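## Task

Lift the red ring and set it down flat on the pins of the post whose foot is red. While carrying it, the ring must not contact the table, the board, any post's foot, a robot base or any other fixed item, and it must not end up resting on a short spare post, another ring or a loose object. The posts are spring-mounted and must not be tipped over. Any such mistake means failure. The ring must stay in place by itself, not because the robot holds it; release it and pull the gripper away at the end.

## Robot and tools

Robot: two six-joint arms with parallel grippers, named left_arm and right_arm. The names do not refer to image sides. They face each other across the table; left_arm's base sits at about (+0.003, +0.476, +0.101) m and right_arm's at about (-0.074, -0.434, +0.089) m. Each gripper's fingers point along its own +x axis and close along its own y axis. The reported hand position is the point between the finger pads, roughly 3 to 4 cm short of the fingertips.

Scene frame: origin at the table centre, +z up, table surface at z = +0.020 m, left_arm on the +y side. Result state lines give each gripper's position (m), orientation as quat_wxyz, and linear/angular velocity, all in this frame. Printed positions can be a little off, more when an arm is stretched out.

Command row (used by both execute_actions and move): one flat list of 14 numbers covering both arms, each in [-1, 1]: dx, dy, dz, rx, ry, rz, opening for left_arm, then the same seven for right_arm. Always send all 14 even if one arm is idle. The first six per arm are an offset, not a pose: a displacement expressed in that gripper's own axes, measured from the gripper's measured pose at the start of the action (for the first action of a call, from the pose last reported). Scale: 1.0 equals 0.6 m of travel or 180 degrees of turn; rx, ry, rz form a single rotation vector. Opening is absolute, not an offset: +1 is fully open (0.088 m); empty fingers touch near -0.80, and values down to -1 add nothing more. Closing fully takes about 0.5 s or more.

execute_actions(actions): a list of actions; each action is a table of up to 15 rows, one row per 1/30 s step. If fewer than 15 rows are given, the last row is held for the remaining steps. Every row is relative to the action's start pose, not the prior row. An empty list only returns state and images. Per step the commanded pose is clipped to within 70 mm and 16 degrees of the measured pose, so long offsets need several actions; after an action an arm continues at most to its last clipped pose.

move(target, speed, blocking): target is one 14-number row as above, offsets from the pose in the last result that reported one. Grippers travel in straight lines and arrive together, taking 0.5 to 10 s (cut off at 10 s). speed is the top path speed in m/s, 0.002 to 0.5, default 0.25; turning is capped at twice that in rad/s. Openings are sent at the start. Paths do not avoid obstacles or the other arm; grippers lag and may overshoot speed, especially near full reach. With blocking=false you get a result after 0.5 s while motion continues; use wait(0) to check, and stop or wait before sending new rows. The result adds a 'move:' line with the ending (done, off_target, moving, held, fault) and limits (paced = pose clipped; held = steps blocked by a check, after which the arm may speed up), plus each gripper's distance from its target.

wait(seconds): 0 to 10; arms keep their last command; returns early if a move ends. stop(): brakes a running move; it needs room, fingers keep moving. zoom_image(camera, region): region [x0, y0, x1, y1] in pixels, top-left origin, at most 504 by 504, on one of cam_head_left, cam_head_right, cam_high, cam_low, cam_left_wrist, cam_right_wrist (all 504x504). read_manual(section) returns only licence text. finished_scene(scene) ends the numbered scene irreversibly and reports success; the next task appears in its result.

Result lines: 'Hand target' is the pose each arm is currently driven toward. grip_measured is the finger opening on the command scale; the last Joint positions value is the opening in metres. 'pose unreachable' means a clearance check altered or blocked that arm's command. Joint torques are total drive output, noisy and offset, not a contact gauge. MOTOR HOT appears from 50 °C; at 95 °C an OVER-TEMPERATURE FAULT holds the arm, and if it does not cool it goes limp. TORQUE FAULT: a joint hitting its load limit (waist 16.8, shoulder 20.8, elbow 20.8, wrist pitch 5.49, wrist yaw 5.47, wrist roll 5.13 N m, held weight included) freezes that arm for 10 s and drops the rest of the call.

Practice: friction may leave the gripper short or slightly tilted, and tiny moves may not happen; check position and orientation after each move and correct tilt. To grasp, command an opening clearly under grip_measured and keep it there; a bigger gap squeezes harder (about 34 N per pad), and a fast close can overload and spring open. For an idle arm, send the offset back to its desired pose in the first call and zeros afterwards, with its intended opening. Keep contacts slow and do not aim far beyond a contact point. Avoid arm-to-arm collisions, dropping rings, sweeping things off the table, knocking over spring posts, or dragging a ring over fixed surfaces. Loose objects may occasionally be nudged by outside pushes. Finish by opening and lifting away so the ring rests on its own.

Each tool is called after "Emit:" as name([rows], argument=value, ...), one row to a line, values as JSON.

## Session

Emit:
execute_actions(actions=[])

Scene clock: 0.00 s.
left_arm: end_effector_position=(+0.2978, +0.4641, +0.3722) grip_measured=+0.849 end_effector_quat_wxyz=(+0.957, -0.057, +0.033, -0.284) end_effector_velocity=(+0.000, -0.000, -0.002) end_effector_angular_velocity=(-0.021, +0.019, +0.006) | right_arm: end_effector_position=(-0.1414, -0.2084, +0.1730) grip_measured=+0.843 end_effector_quat_wxyz=(+0.633, -0.370, +0.675, +0.075) end_effector_velocity=(-0.002, -0.004, +0.001) end_effector_angular_velocity=(-0.013, +0.020, -0.005)
Joint positions: left_arm=[ 1.557  0.946  0.553  0.339  0.975 -0.084  0.081] | right_arm=[ 0.697  1.817  1.271 -1.447 -0.034  1.177  0.08 ]
Joint velocities: left_arm=[-0.002 -0.002 -0.002 -0.007 -0.007 -0.022  0.   ] | right_arm=[-0.002 -0.007 -0.007 -0.007 -0.022 -0.007 -0.   ]
Joint torques (N m, as the arm reports them, + toward a larger angle): no reading
Motor temperatures (°C, as the motors report them): left_arm=[28 29 29 28 29 30] | right_arm=[29 31 30 28 31 28]
Heat: left arm: hottest wrist roll 30 °C (+0.0 °C/min); right arm: hottest shoulder 31 °C (+0.0 °C/min).
Hand target (left_arm): +0.298, +0.464, +0.372; +0.957, -0.057, +0.033, -0.284
Hand target (right_arm): -0.141, -0.208, +0.173; +0.633, -0.370, +0.675, +0.075

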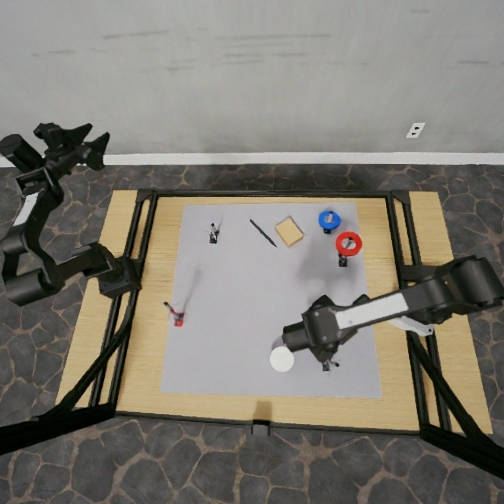

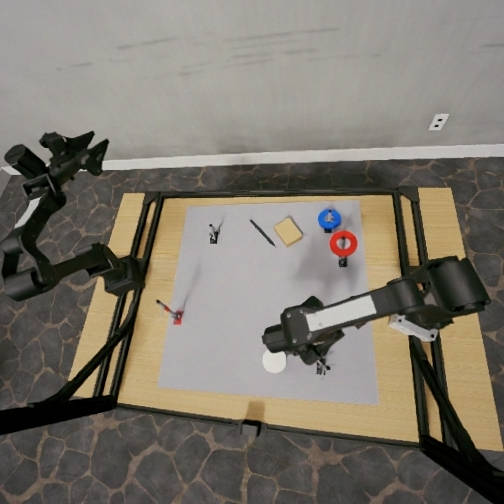

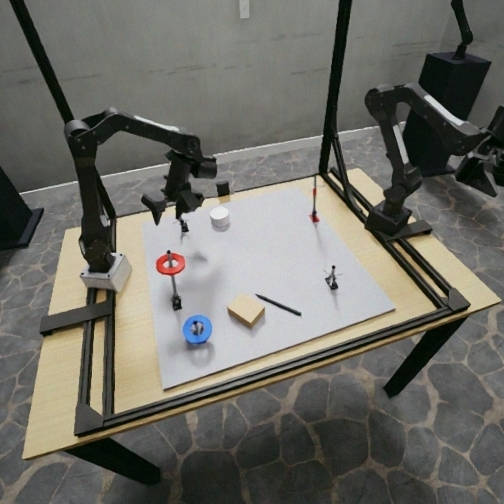

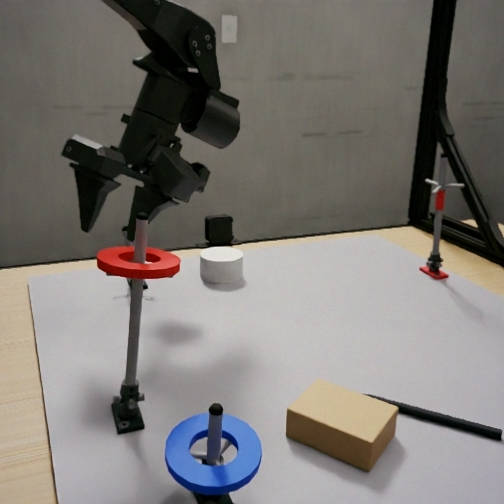

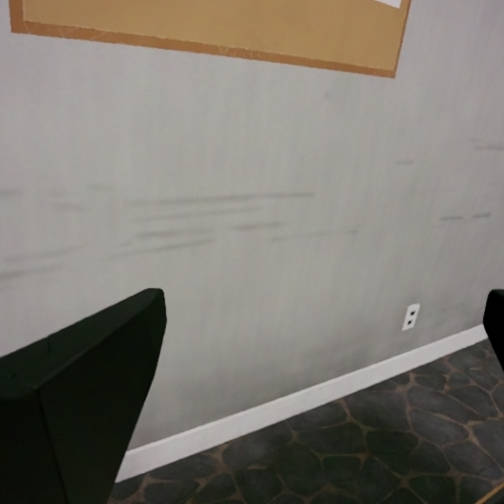

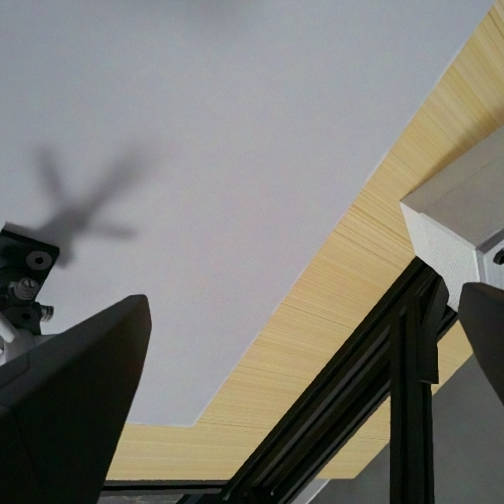

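Emit:
move(target=[-0.032,-0.529,-0.187,0.194,0.484,-0.128,1,-0.168,-0.204,0.137,-0.073,-0.075,0.113,1], speed=0.4)

Emit:
move(target=[0,-0.298,-0.18,0.25,0,0,1,0,-0.15,0.079,0,0,0,1], speed=0.3)

Scene clock: 3.27 s.
left_arm: end_effector_position=(+0.0990, +0.2056, +0.2985) grip_measured=+1.000 end_effector_quat_wxyz=(+0.581, +0.415, +0.576, -0.399) end_effector_velocity=(-0.004, +0.001, -0.002) end_effector_angular_velocity=(+0.037, +0.020, +0.000) | right_arm: end_effector_position=(-0.0115, -0.2102, +0.2897) grip_measured=+1.000 end_effector_quat_wxyz=(+0.636, -0.310, +0.640, +0.298) end_effector_velocity=(+0.001, -0.000, +0.001) end_effector_angular_velocity=(-0.000, +0.008, +0.015)
Joint positions: left_arm=[-0.082  1.65   1.605 -1.533 -0.022 -0.016  0.088] | right_arm=[ 0.16   1.454  1.428 -1.561  0.007  0.415  0.088]
Joint velocities: left_arm=[-0.007  0.027  0.022 -0.037  0.007 -0.007  0.   ] | right_arm=[-0.007  0.002  0.007 -0.007 -0.007 -0.022  0.   ]
Joint torques (N m, as the arm reports them, + toward a larger angle): left_arm=[-0.42 -4.31  7.53 -0.35  0.14 -0.29] | right_arm=[-0.25 -5.33  6.93  0.12 -0.1  -0.18]
Motor temperatures (°C, as the motors report them): left_arm=[28 29 30 28 29 30] | right_arm=[29 31 31 28 31 28]
Heat: left arm: hottest elbow 30 °C (+0.0 °C/min); right arm: hottest shoulder 31 °C (+0.0 °C/min).
Hand target (left_arm): +0.098, +0.202, +0.299; +0.580, +0.413, +0.578, -0.399
Hand target (right_arm): -0.011, -0.210, +0.294; +0.640, -0.304, +0.637, +0.303
Off the commanded pose (left_arm): 0.007 m, 1 deg.
Off the commanded pose (right_arm): 0.005 m, 1 deg.
move: done

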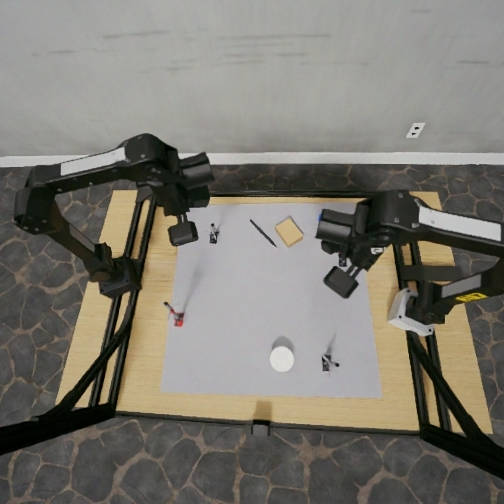

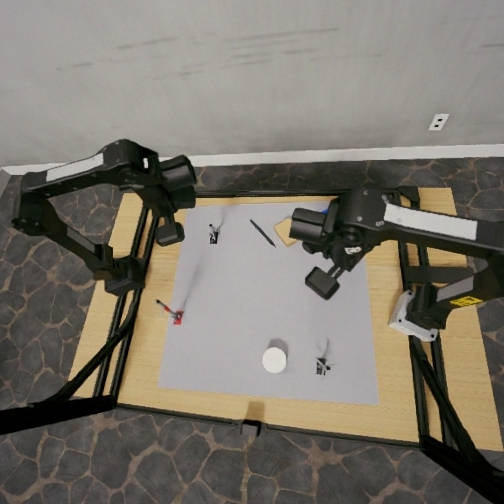

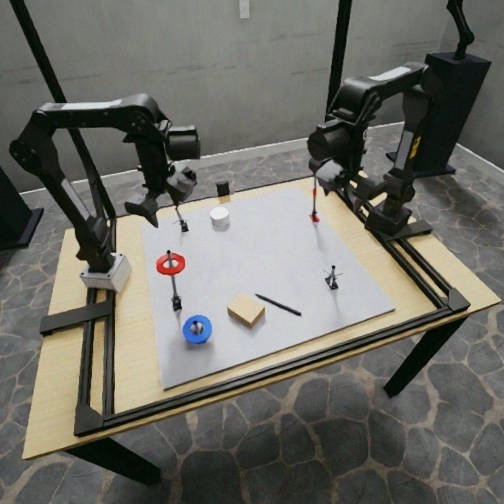

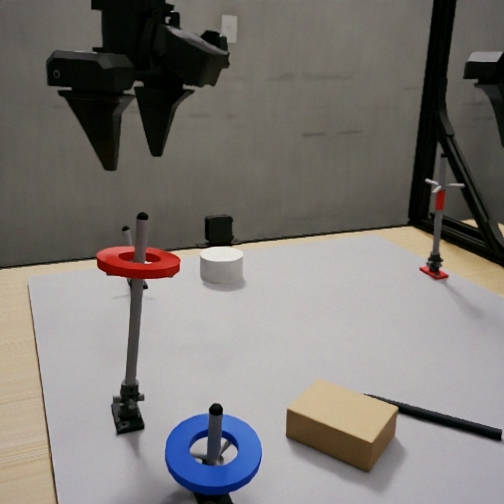

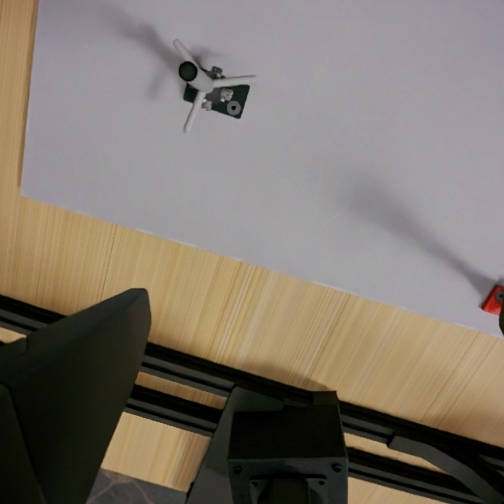

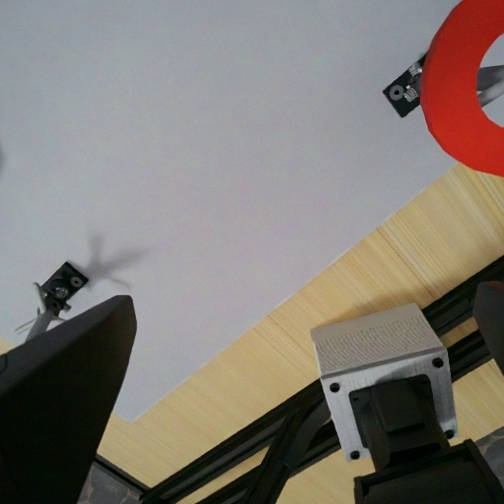

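Scene clock: 5.13 s.
left_arm: end_effector_position=(-0.1023, +0.2502, +0.2952) grip_measured=+1.000 end_effector_quat_wxyz=(+0.379, +0.608, +0.376, -0.588) end_effector_velocity=(-0.003, +0.006, +0.001) end_effector_angular_velocity=(+0.018, -0.001, -0.010) | right_arm: end_effector_position=(+0.0847, -0.2330, +0.2899) grip_measured=+1.000 end_effector_quat_wxyz=(+0.635, -0.311, +0.641, +0.298) end_effector_velocity=(+0.001, -0.004, +0.000) end_effector_angular_velocity=(-0.010, -0.001, +0.000)
Joint positions: left_arm=[-0.86   1.517  1.457 -1.533 -0.018 -0.006  0.088] | right_arm=[-0.233  1.543  1.51  -1.554  0.013  0.021  0.088]
Joint velocities: left_arm=[-0.017 -0.002  0.002 -0.022  0.007 -0.007  0.   ] | right_arm=[-0.007 -0.002 -0.002 -0.007  0.007 -0.007  0.   ]
Joint torques (N m, as the arm reports them, + toward a larger angle): left_arm=[-0.29 -3.41  7.49 -0.11  0.08 -0.28] | right_arm=[-0.29 -4.24  6.84  0.43  0.06 -0.1 ]
Motor temperatures (°C, as the motors report them): left_arm=[28 29 30 28 29 30] | right_arm=[29 32 31 28 31 28]
Heat: left arm: hottest elbow 30 °C (+0.0 °C/min); right arm: hottest shoulder 32 °C (+11.7 °C/min).
Hand target (left_arm): -0.105, +0.248, +0.296; +0.380, +0.606, +0.376, -0.589
Hand target (right_arm): +0.088, -0.231, +0.290; +0.636, -0.310, +0.641, +0.297
Off the commanded pose (left_arm): 0.005 m, 0 deg.
Off the commanded pose (right_arm): 0.005 m, 0 deg.
move: done

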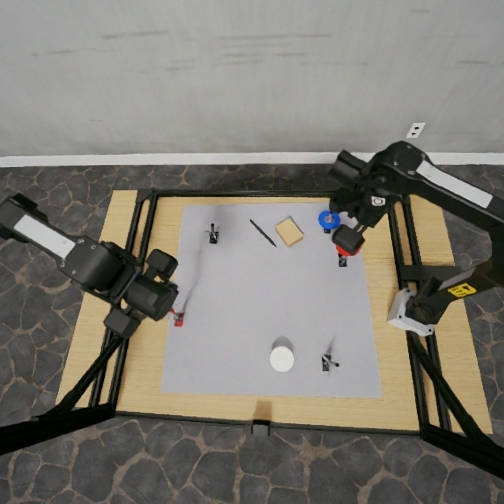

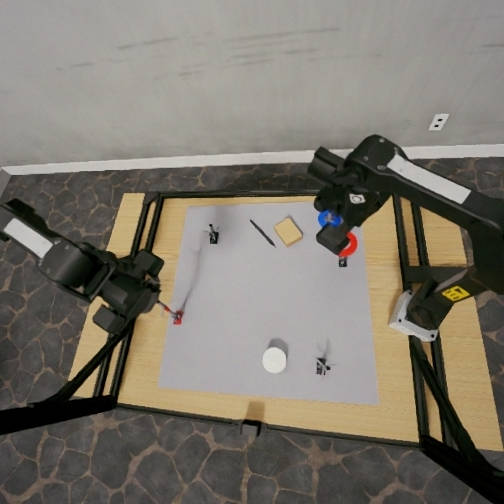

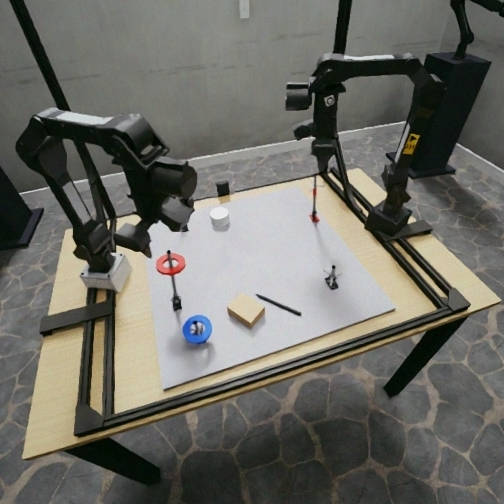

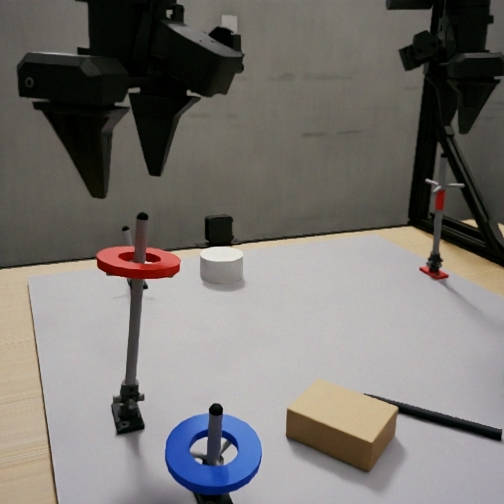

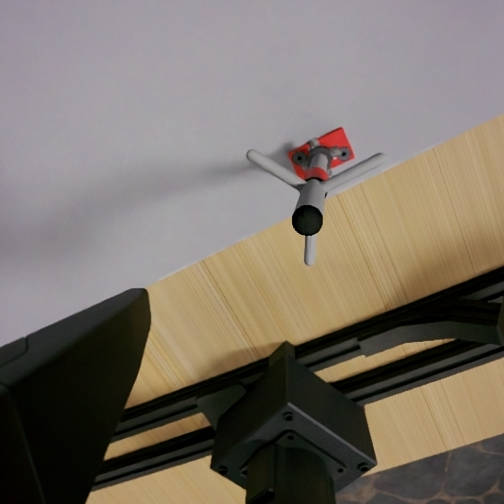

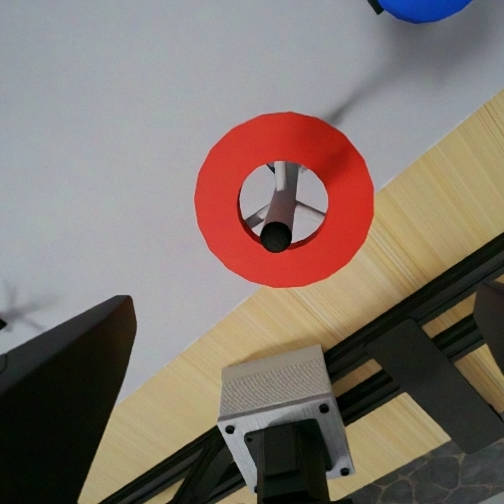

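Emit:
move(target=[-0.05,0.21,0.158,-0.095,-0.5,0.084,1,0.11,0.014,0.017,0,0,-0.045,1], speed=0.4)

Emit:
zoom_image(camera="cam_low", region=[40, 130, 240, 330])

Scene clock: 8.33 s.
left_arm: end_effector_position=(-0.0316, +0.1091, +0.3316) grip_measured=+1.000 end_effector_quat_wxyz=(+0.676, -0.008, -0.001, -0.737) end_effector_velocity=(+0.002, +0.000, -0.003) end_effector_angular_velocity=(-0.001, +0.022, +0.019) | right_arm: end_effector_position=(+0.0860, -0.2196, +0.2296) grip_measured=+1.000 end_effector_quat_wxyz=(+0.661, -0.350, +0.613, +0.256) end_effector_velocity=(+0.001, -0.005, +0.000) end_effector_angular_velocity=(-0.013, -0.000, +0.015)
Joint positions: left_arm=[-0.512  1.226  0.471  0.767 -0.016 -0.01   0.088] | right_arm=[-0.131  1.561  1.282 -1.306  0.148  0.126  0.088]
Joint velocities: left_arm=[-0.002  0.007 -0.012  0.022 -0.022 -0.022  0.   ] | right_arm=[-0.007 -0.007 -0.007 -0.007  0.007 -0.022  0.   ]
Joint torques (N m, as the arm reports them, + toward a larger angle): left_arm=[ 0.34 -2.54  5.1   1.53  0.15 -0.3 ] | right_arm=[ 0.14 -4.27  4.45  0.47  0.17  0.05]
Motor temperatures (°C, as the motors report them): left_arm=[28 29 30 28 29 31] | right_arm=[29 32 31 28 31 28]
Heat: left arm: hottest wrist roll 31 °C (+7.2 °C/min); right arm: hottest shoulder 32 °C (+7.2 °C/min).
Hand target (left_arm): -0.031, +0.109, +0.324; +0.676, -0.004, +0.007, -0.736
Hand target (right_arm): +0.085, -0.221, +0.224; +0.655, -0.355, +0.618, +0.252
Off the commanded pose (left_arm): 0.007 m, 1 deg.
Off the commanded pose (right_arm): 0.006 m, 1 deg.
move: done

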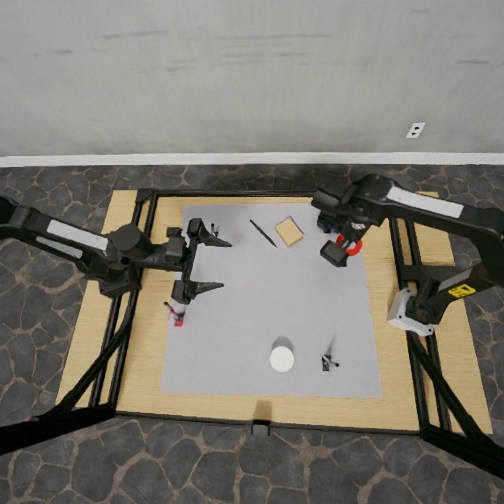

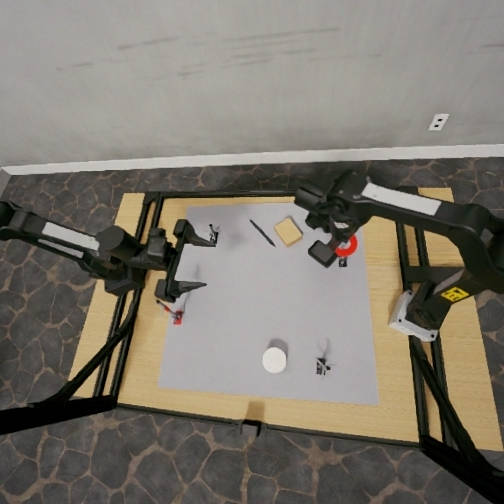

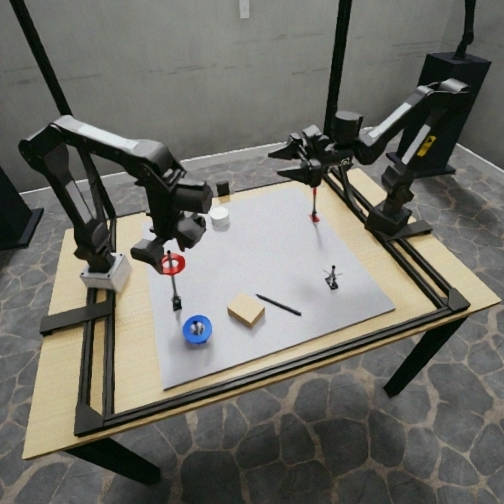

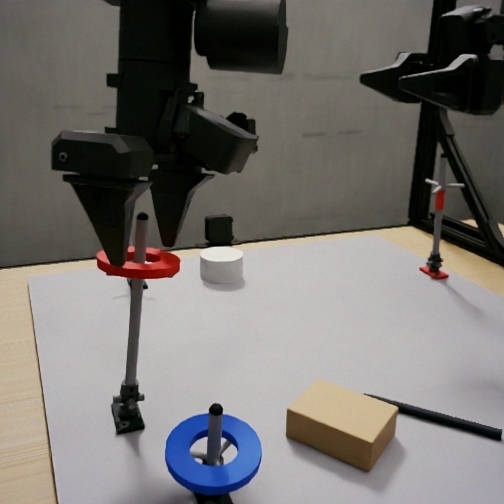

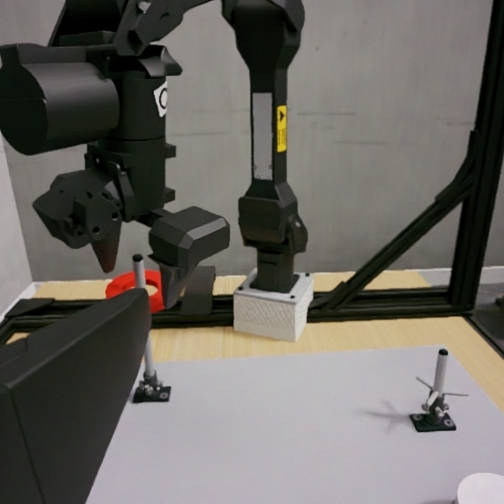

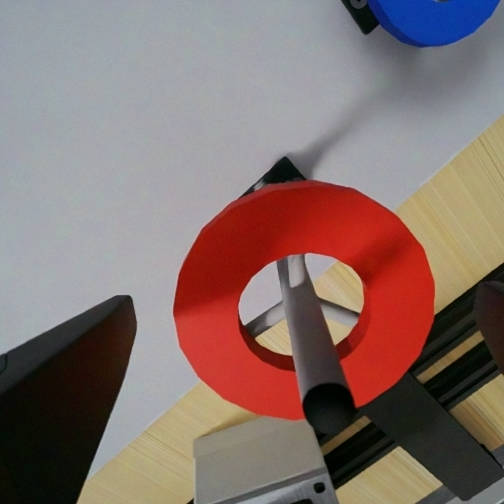

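Region (40, 130, 240, 330) of cam_low's 504x504 image, scaled by 2.520, with more detail than that image has.

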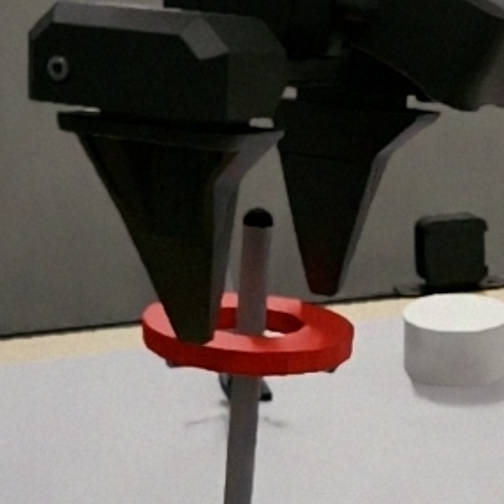

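Emit:
move(target=[0,0,0,0,0,0,1,0.055,-0.002,-0.008,0,0.005,0,1], speed=0.06)

Emit:
zoom_image(camera="cam_low", region=[40, 130, 240, 330])

Scene clock: 9.40 s.
left_arm: end_effector_position=(-0.0317, +0.1090, +0.3313) grip_measured=+1.000 end_effector_quat_wxyz=(+0.676, -0.008, -0.000, -0.737) end_effector_velocity=(-0.002, +0.001, -0.002) end_effector_angular_velocity=(+0.009, +0.021, -0.010) | right_arm: end_effector_position=(+0.0886, -0.2246, +0.2017) grip_measured=+1.000 end_effector_quat_wxyz=(+0.660, -0.350, +0.613, +0.255) end_effector_velocity=(-0.000, -0.003, -0.003) end_effector_angular_velocity=(-0.009, -0.003, -0.010)
Joint positions: left_arm=[-0.512  1.227  0.471  0.768 -0.016 -0.01   0.088] | right_arm=[-0.148  1.561  1.171 -1.194  0.148  0.11   0.088]
Joint velocities: left_arm=[-0.002 -0.002 -0.002 -0.007  0.007 -0.022  0.   ] | right_arm=[-0.002 -0.002 -0.017  0.007  0.007  0.007  0.   ]
Joint torques (N m, as the arm reports them, + toward a larger angle): left_arm=[-0.06 -3.22  6.87  1.27  0.05  0.03] | right_arm=[-0.4  -4.84  4.38  0.51  0.06 -0.1 ]
Motor temperatures (°C, as the motors report them): left_arm=[28 29 30 28 29 31] | right_arm=[29 32 31 28 31 28]
Heat: left arm: hottest wrist roll 31 °C (+6.4 °C/min); right arm: hottest shoulder 32 °C (+6.4 °C/min).
Hand target (left_arm): -0.032, +0.109, +0.332; +0.676, -0.008, -0.001, -0.737
Hand target (right_arm): +0.088, -0.227, +0.197; +0.656, -0.352, +0.618, +0.253
Off the commanded pose (left_arm): 0.000 m, 0 deg.
Off the commanded pose (right_arm): 0.005 m, 1 deg.
move: done

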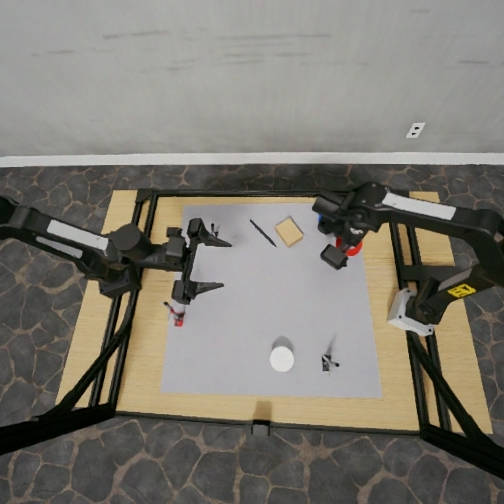

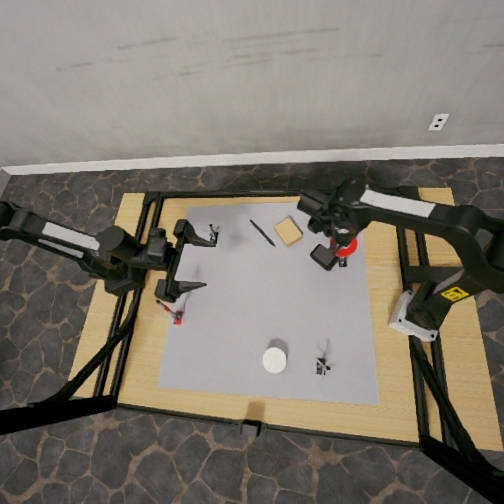

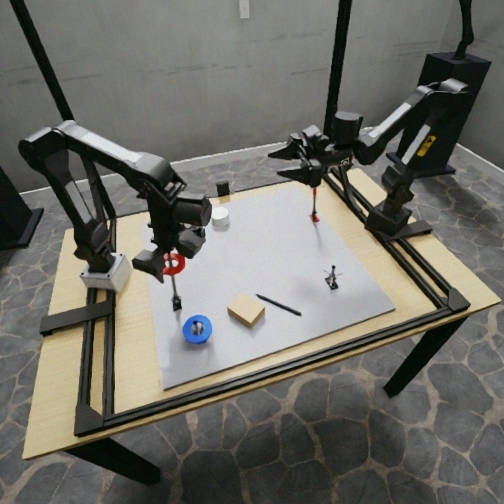

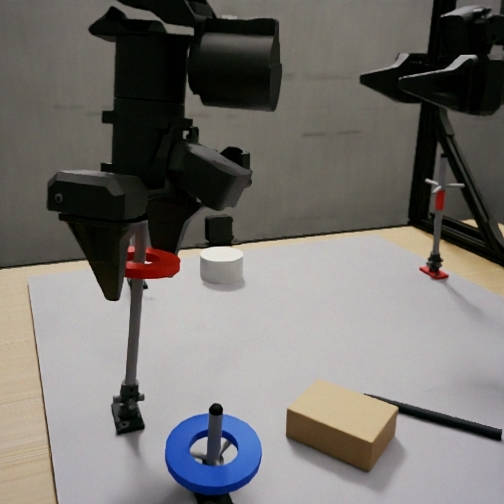

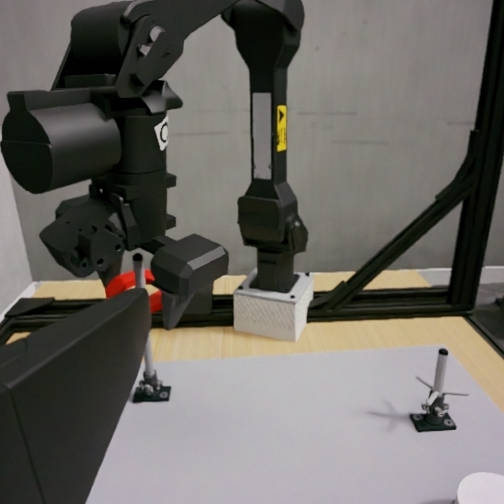

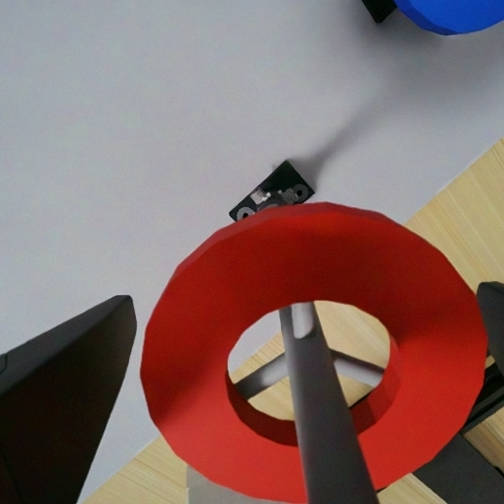

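Region (40, 130, 240, 330) of cam_low's 504x504 image, scaled by 2.520, with more detail than that image has.

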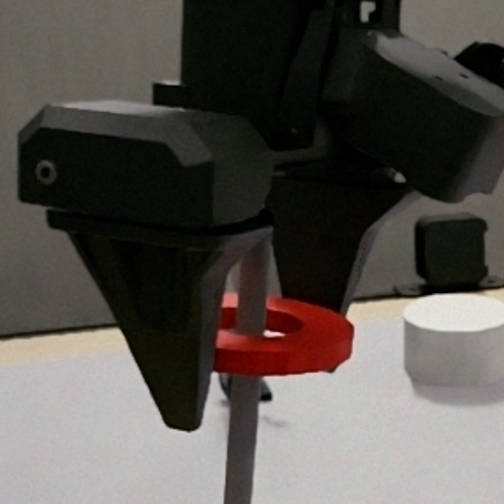

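Emit:
execute_actions([
  [[0,0,0,0,0,0,1,0,0,0,0,0,0,0.9],[0,0,0,0,0,0,1,0,0,0,0,0,0,0.85],[0,0,0,0,0,0,1,0,0,0,0,0,0,0.8],[0,0,0,0,0,0,1,0,0,0,0,0,0,0.76],[0,0,0,0,0,0,1,0,0,0,0,0,0,0.72],[0,0,0,0,0,0,1,0,0,0,0,0,0,0.69],[0,0,0,0,0,0,1,0,0,0,0,0,0,0.66],[0,0,0,0,0,0,1,0,0,0,0,0,0,0.63],[0,0,0,0,0,0,1,0,0,0,0,0,0,0.6],[0,0,0,0,0,0,1,0,0,0,0,0,0,0.56],[0,0,0,0,0,0,1,0,0,0,0,0,0,0.52],[0,0,0,0,0,0,1,0,0,0,0,0,0,0.48],[0,0,0,0,0,0,1,0,0,0,0,0,0,0.44],[0,0,0,0,0,0,1,0,0,0,0,0,0,0.4]],
])

Emit:
move(target=[0,0,0,0,0,0,1,-0.135,0,0,0,0,0,0.4], speed=0.1)

Scene clock: 10.13 s.
left_arm: end_effector_position=(-0.0317, +0.1090, +0.3313) grip_measured=+1.000 end_effector_quat_wxyz=(+0.676, -0.008, -0.000, -0.737) end_effector_velocity=(+0.000, -0.000, -0.007) end_effector_angular_velocity=(+0.027, +0.005, +0.005) | right_arm: end_effector_position=(+0.0885, -0.2246, +0.2013) grip_measured=+0.618 end_effector_quat_wxyz=(+0.660, -0.350, +0.613, +0.255) end_effector_velocity=(-0.002, +0.002, -0.002) end_effector_angular_velocity=(+0.015, +0.016, -0.010)
Joint positions: left_arm=[-0.512  1.227  0.471  0.768 -0.016 -0.01   0.088] | right_arm=[-0.148  1.561  1.169 -1.192  0.148  0.11   0.069]
Joint velocities: left_arm=[-0.002  0.002 -0.002 -0.022 -0.007 -0.007  0.   ] | right_arm=[-0.002  0.002 -0.002  0.007 -0.022  0.007 -0.   ]
Joint torques (N m, as the arm reports them, + toward a larger angle): left_arm=[-0.09 -3.22  6.67  1.33  0.04 -0.02] | right_arm=[-0.08 -5.32  5.78  0.17  0.1  -0.02]
Motor temperatures (°C, as the motors report them): left_arm=[28 30 30 28 29 31] | right_arm=[29 32 31 28 31 28]
Heat: left arm: hottest wrist roll 31 °C (+5.9 °C/min); right arm: hottest shoulder 32 °C (+5.9 °C/min).
Hand target (left_arm): -0.032, +0.109, +0.331; +0.676, -0.008, -0.000, -0.737
Hand target (right_arm): +0.088, -0.225, +0.202; +0.660, -0.350, +0.614, +0.255
Off the commanded pose (left_arm): 0.000 m, 0 deg.
Off the commanded pose (right_arm): 0.000 m, 0 deg.

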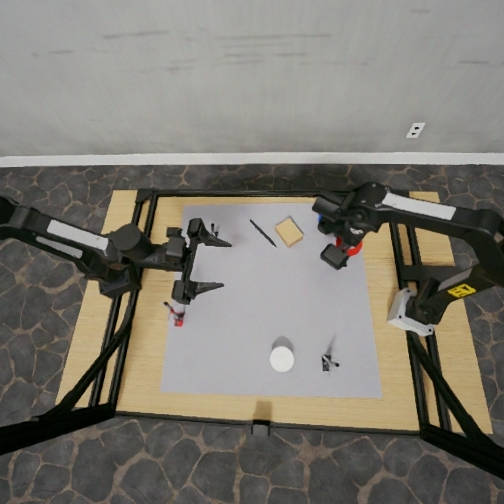

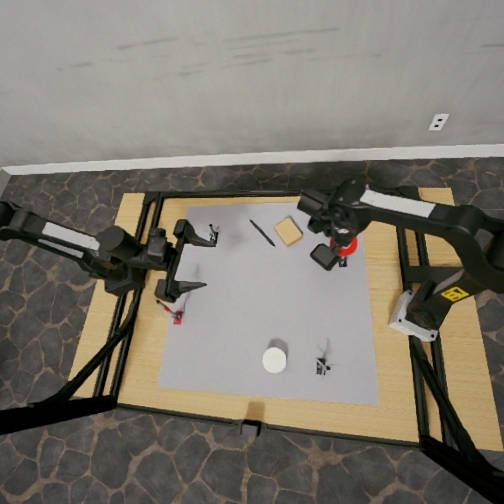

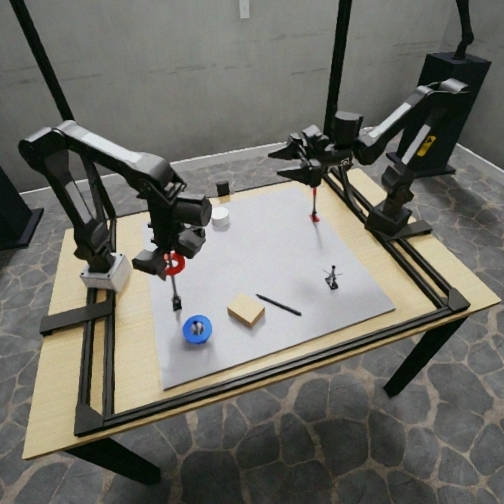

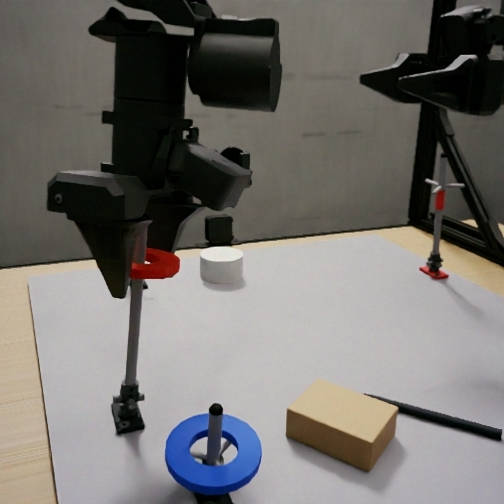

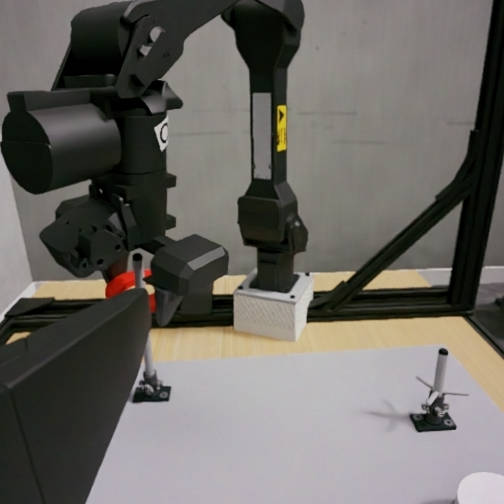

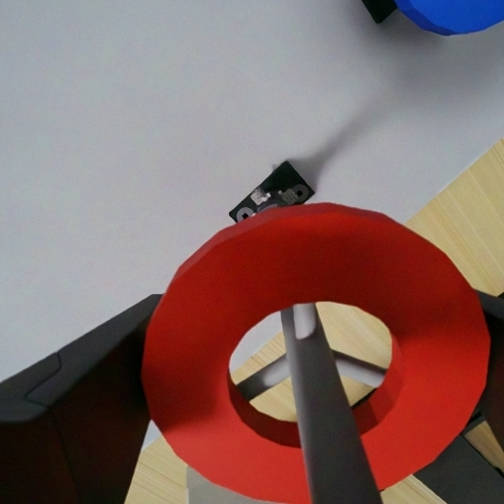

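Scene clock: 11.47 s.
left_arm: end_effector_position=(-0.0317, +0.1090, +0.3313) grip_measured=+1.000 end_effector_quat_wxyz=(+0.676, -0.008, -0.000, -0.737) end_effector_velocity=(-0.002, -0.000, -0.001) end_effector_angular_velocity=(+0.008, +0.006, -0.010) | right_arm: end_effector_position=(+0.0789, -0.2200, +0.2801) grip_measured=+0.618 end_effector_quat_wxyz=(+0.660, -0.350, +0.614, +0.255) end_effector_velocity=(-0.002, +0.000, -0.000) end_effector_angular_velocity=(-0.002, +0.009, -0.005)
Joint positions: left_arm=[-0.512  1.227  0.471  0.768 -0.016 -0.01   0.088] | right_arm=[-0.108  1.561  1.483 -1.513  0.148  0.152  0.069]
Joint velocities: left_arm=[-0.002  0.002  0.002 -0.007  0.007 -0.007  0.   ] | right_arm=[ 0.002  0.002  0.002 -0.007 -0.007  0.007 -0.   ]
Joint torques (N m, as the arm reports them, + toward a larger angle): left_arm=[-0.04 -3.2   6.74  1.32  0.05 -0.01] | right_arm=[ 0.1  -4.56  6.94  0.08  0.08  0.03]
Motor temperatures (°C, as the motors report them): left_arm=[28 30 31 28 29 30] | right_arm=[29 32 31 28 31 28]
Heat: left arm: hottest elbow 31 °C (+5.2 °C/min); right arm: hottest shoulder 32 °C (+5.2 °C/min).
Hand target (left_arm): -0.032, +0.109, +0.331; +0.676, -0.008, -0.000, -0.737
Hand target (right_arm): +0.079, -0.218, +0.281; +0.660, -0.350, +0.613, +0.255
Off the commanded pose (left_arm): 0.000 m, 0 deg.
Off the commanded pose (right_arm): 0.003 m, 0 deg.
move: done

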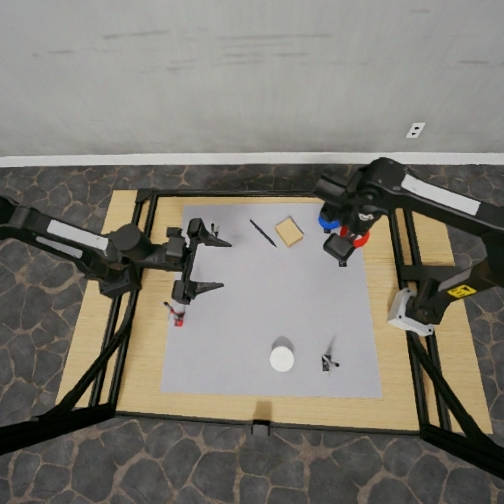

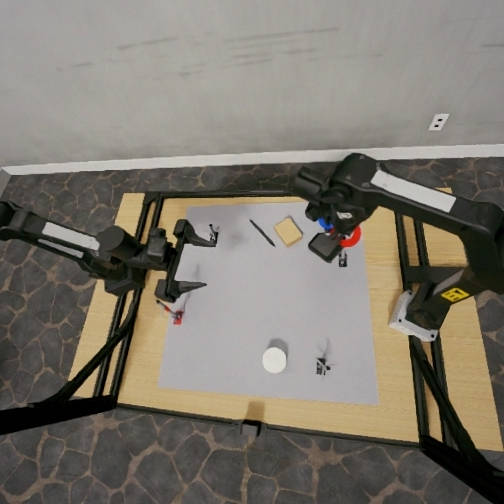

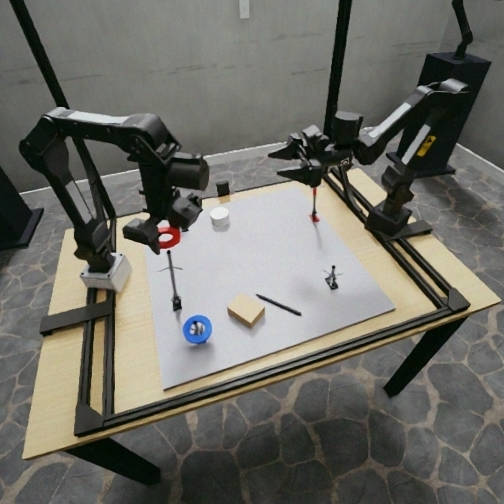

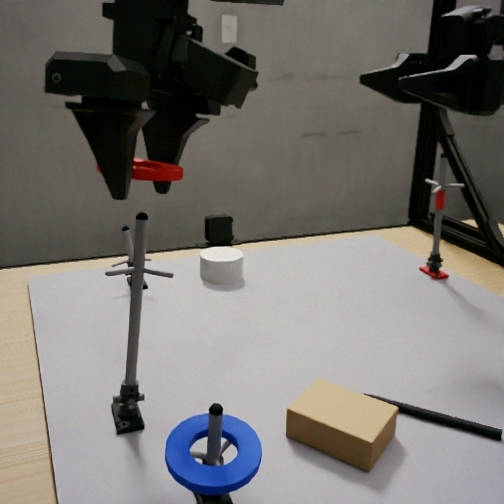

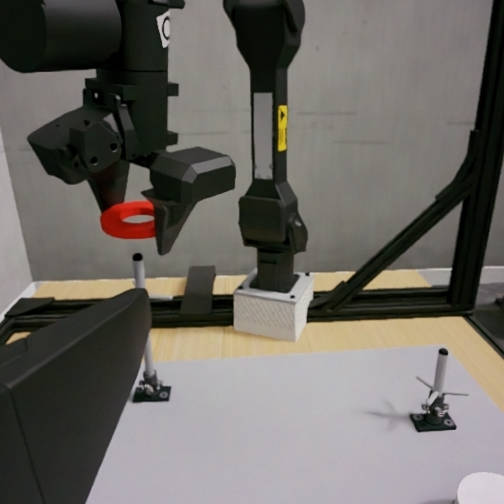

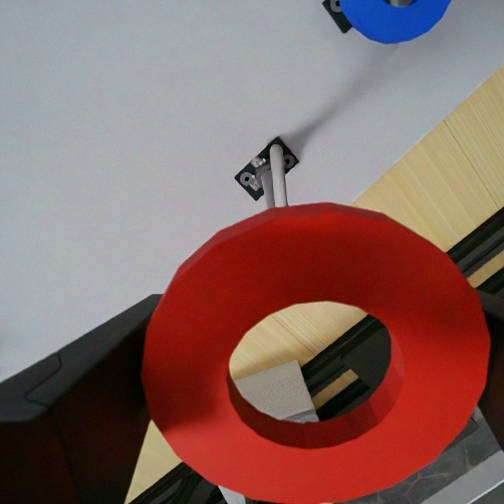

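Emit:
move(target=[0,0,0,0,0,0,1,-0.146,0.392,0.204,0.264,-0.227,0.499,0.4], speed=0.35)

Emit:
zoom_image(camera="cam_head_left", region=[180, 210, 300, 330])

Scene clock: 15.10 s.
left_arm: end_effector_position=(-0.0317, +0.1091, +0.3311) grip_measured=+1.000 end_effector_quat_wxyz=(+0.676, -0.008, -0.000, -0.737) end_effector_velocity=(+0.000, +0.001, -0.002) end_effector_angular_velocity=(+0.007, -0.008, +0.005) | right_arm: end_effector_position=(-0.0308, +0.0305, +0.3418) grip_measured=+0.620 end_effector_quat_wxyz=(+0.521, +0.526, +0.468, +0.482) end_effector_velocity=(-0.002, +0.000, -0.005) end_effector_angular_velocity=(-0.007, +0.008, +0.010)
Joint positions: left_arm=[-0.512  1.227  0.47   0.768 -0.016 -0.01   0.088] | right_arm=[0.336 1.592 0.863 0.749 0.006 1.563 0.069]
Joint velocities: left_arm=[-0.002 -0.002 -0.002 -0.007 -0.007  0.007  0.   ] | right_arm=[ 0.002  0.007 -0.007  0.007 -0.007  0.007 -0.   ]
Joint torques (N m, as the arm reports them, + toward a larger angle): left_arm=[ 0.05 -3.21  6.71  1.33  0.03 -0.01] | right_arm=[ 0.13 -5.31  5.32  2.31  0.08 -0.04]
Motor temperatures (°C, as the motors report them): left_arm=[28 30 31 29 29 30] | right_arm=[29 32 32 28 31 28]
Heat: left arm: hottest elbow 31 °C (+4.0 °C/min); right arm: hottest shoulder 32 °C (+4.0 °C/min).
Hand target (left_arm): -0.032, +0.109, +0.331; +0.676, -0.008, -0.000, -0.737
Hand target (right_arm): -0.032, +0.031, +0.333; +0.524, +0.523, +0.474, +0.477
Off the commanded pose (left_arm): 0.000 m, 0 deg.
Off the commanded pose (right_arm): 0.011 m, 1 deg.
move: off_target (right_arm)

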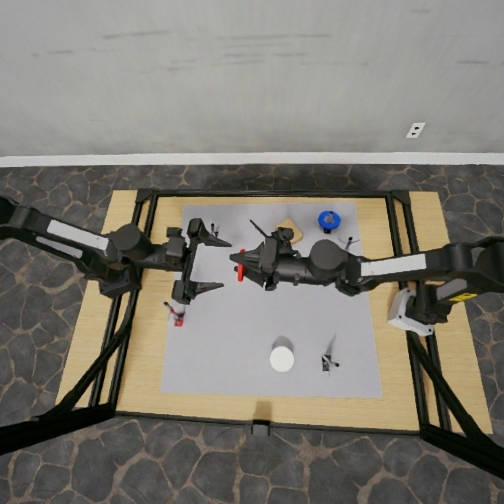

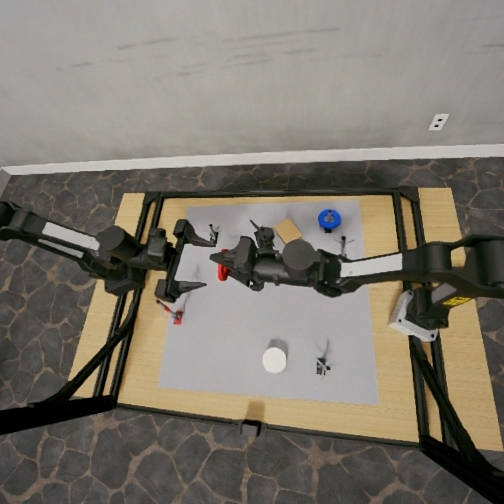

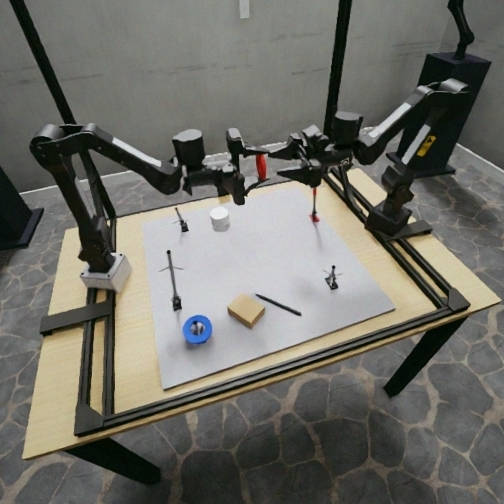

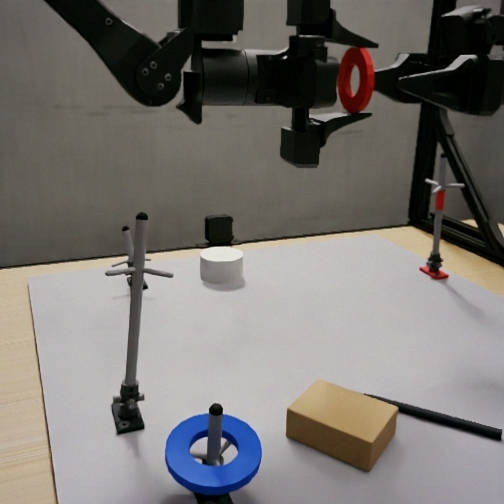

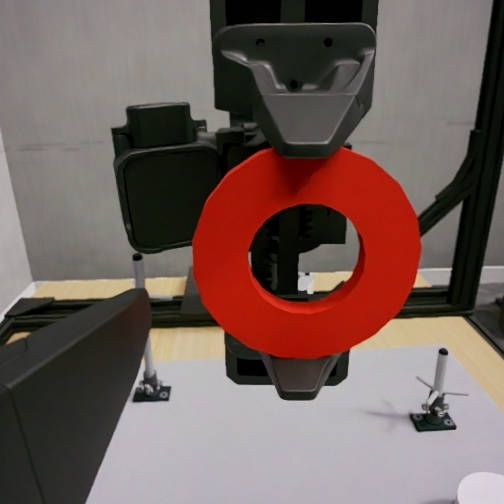

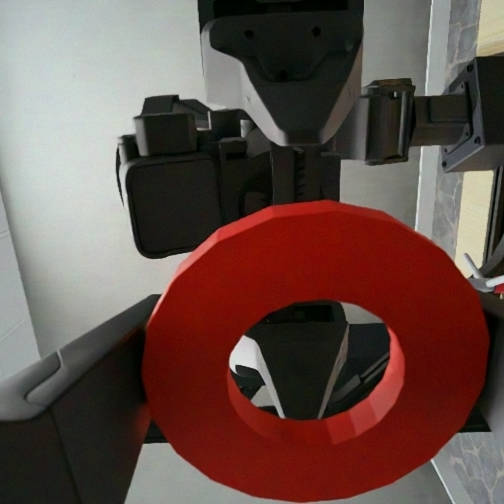

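Region (180, 210, 300, 330) of cam_head_left's 504x504 image, scaled by 4.200, with more detail than that image has.

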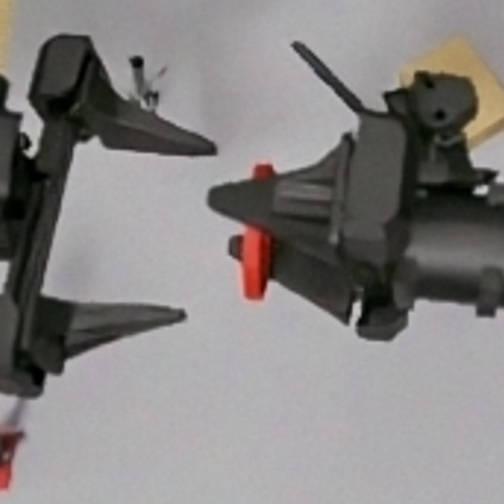

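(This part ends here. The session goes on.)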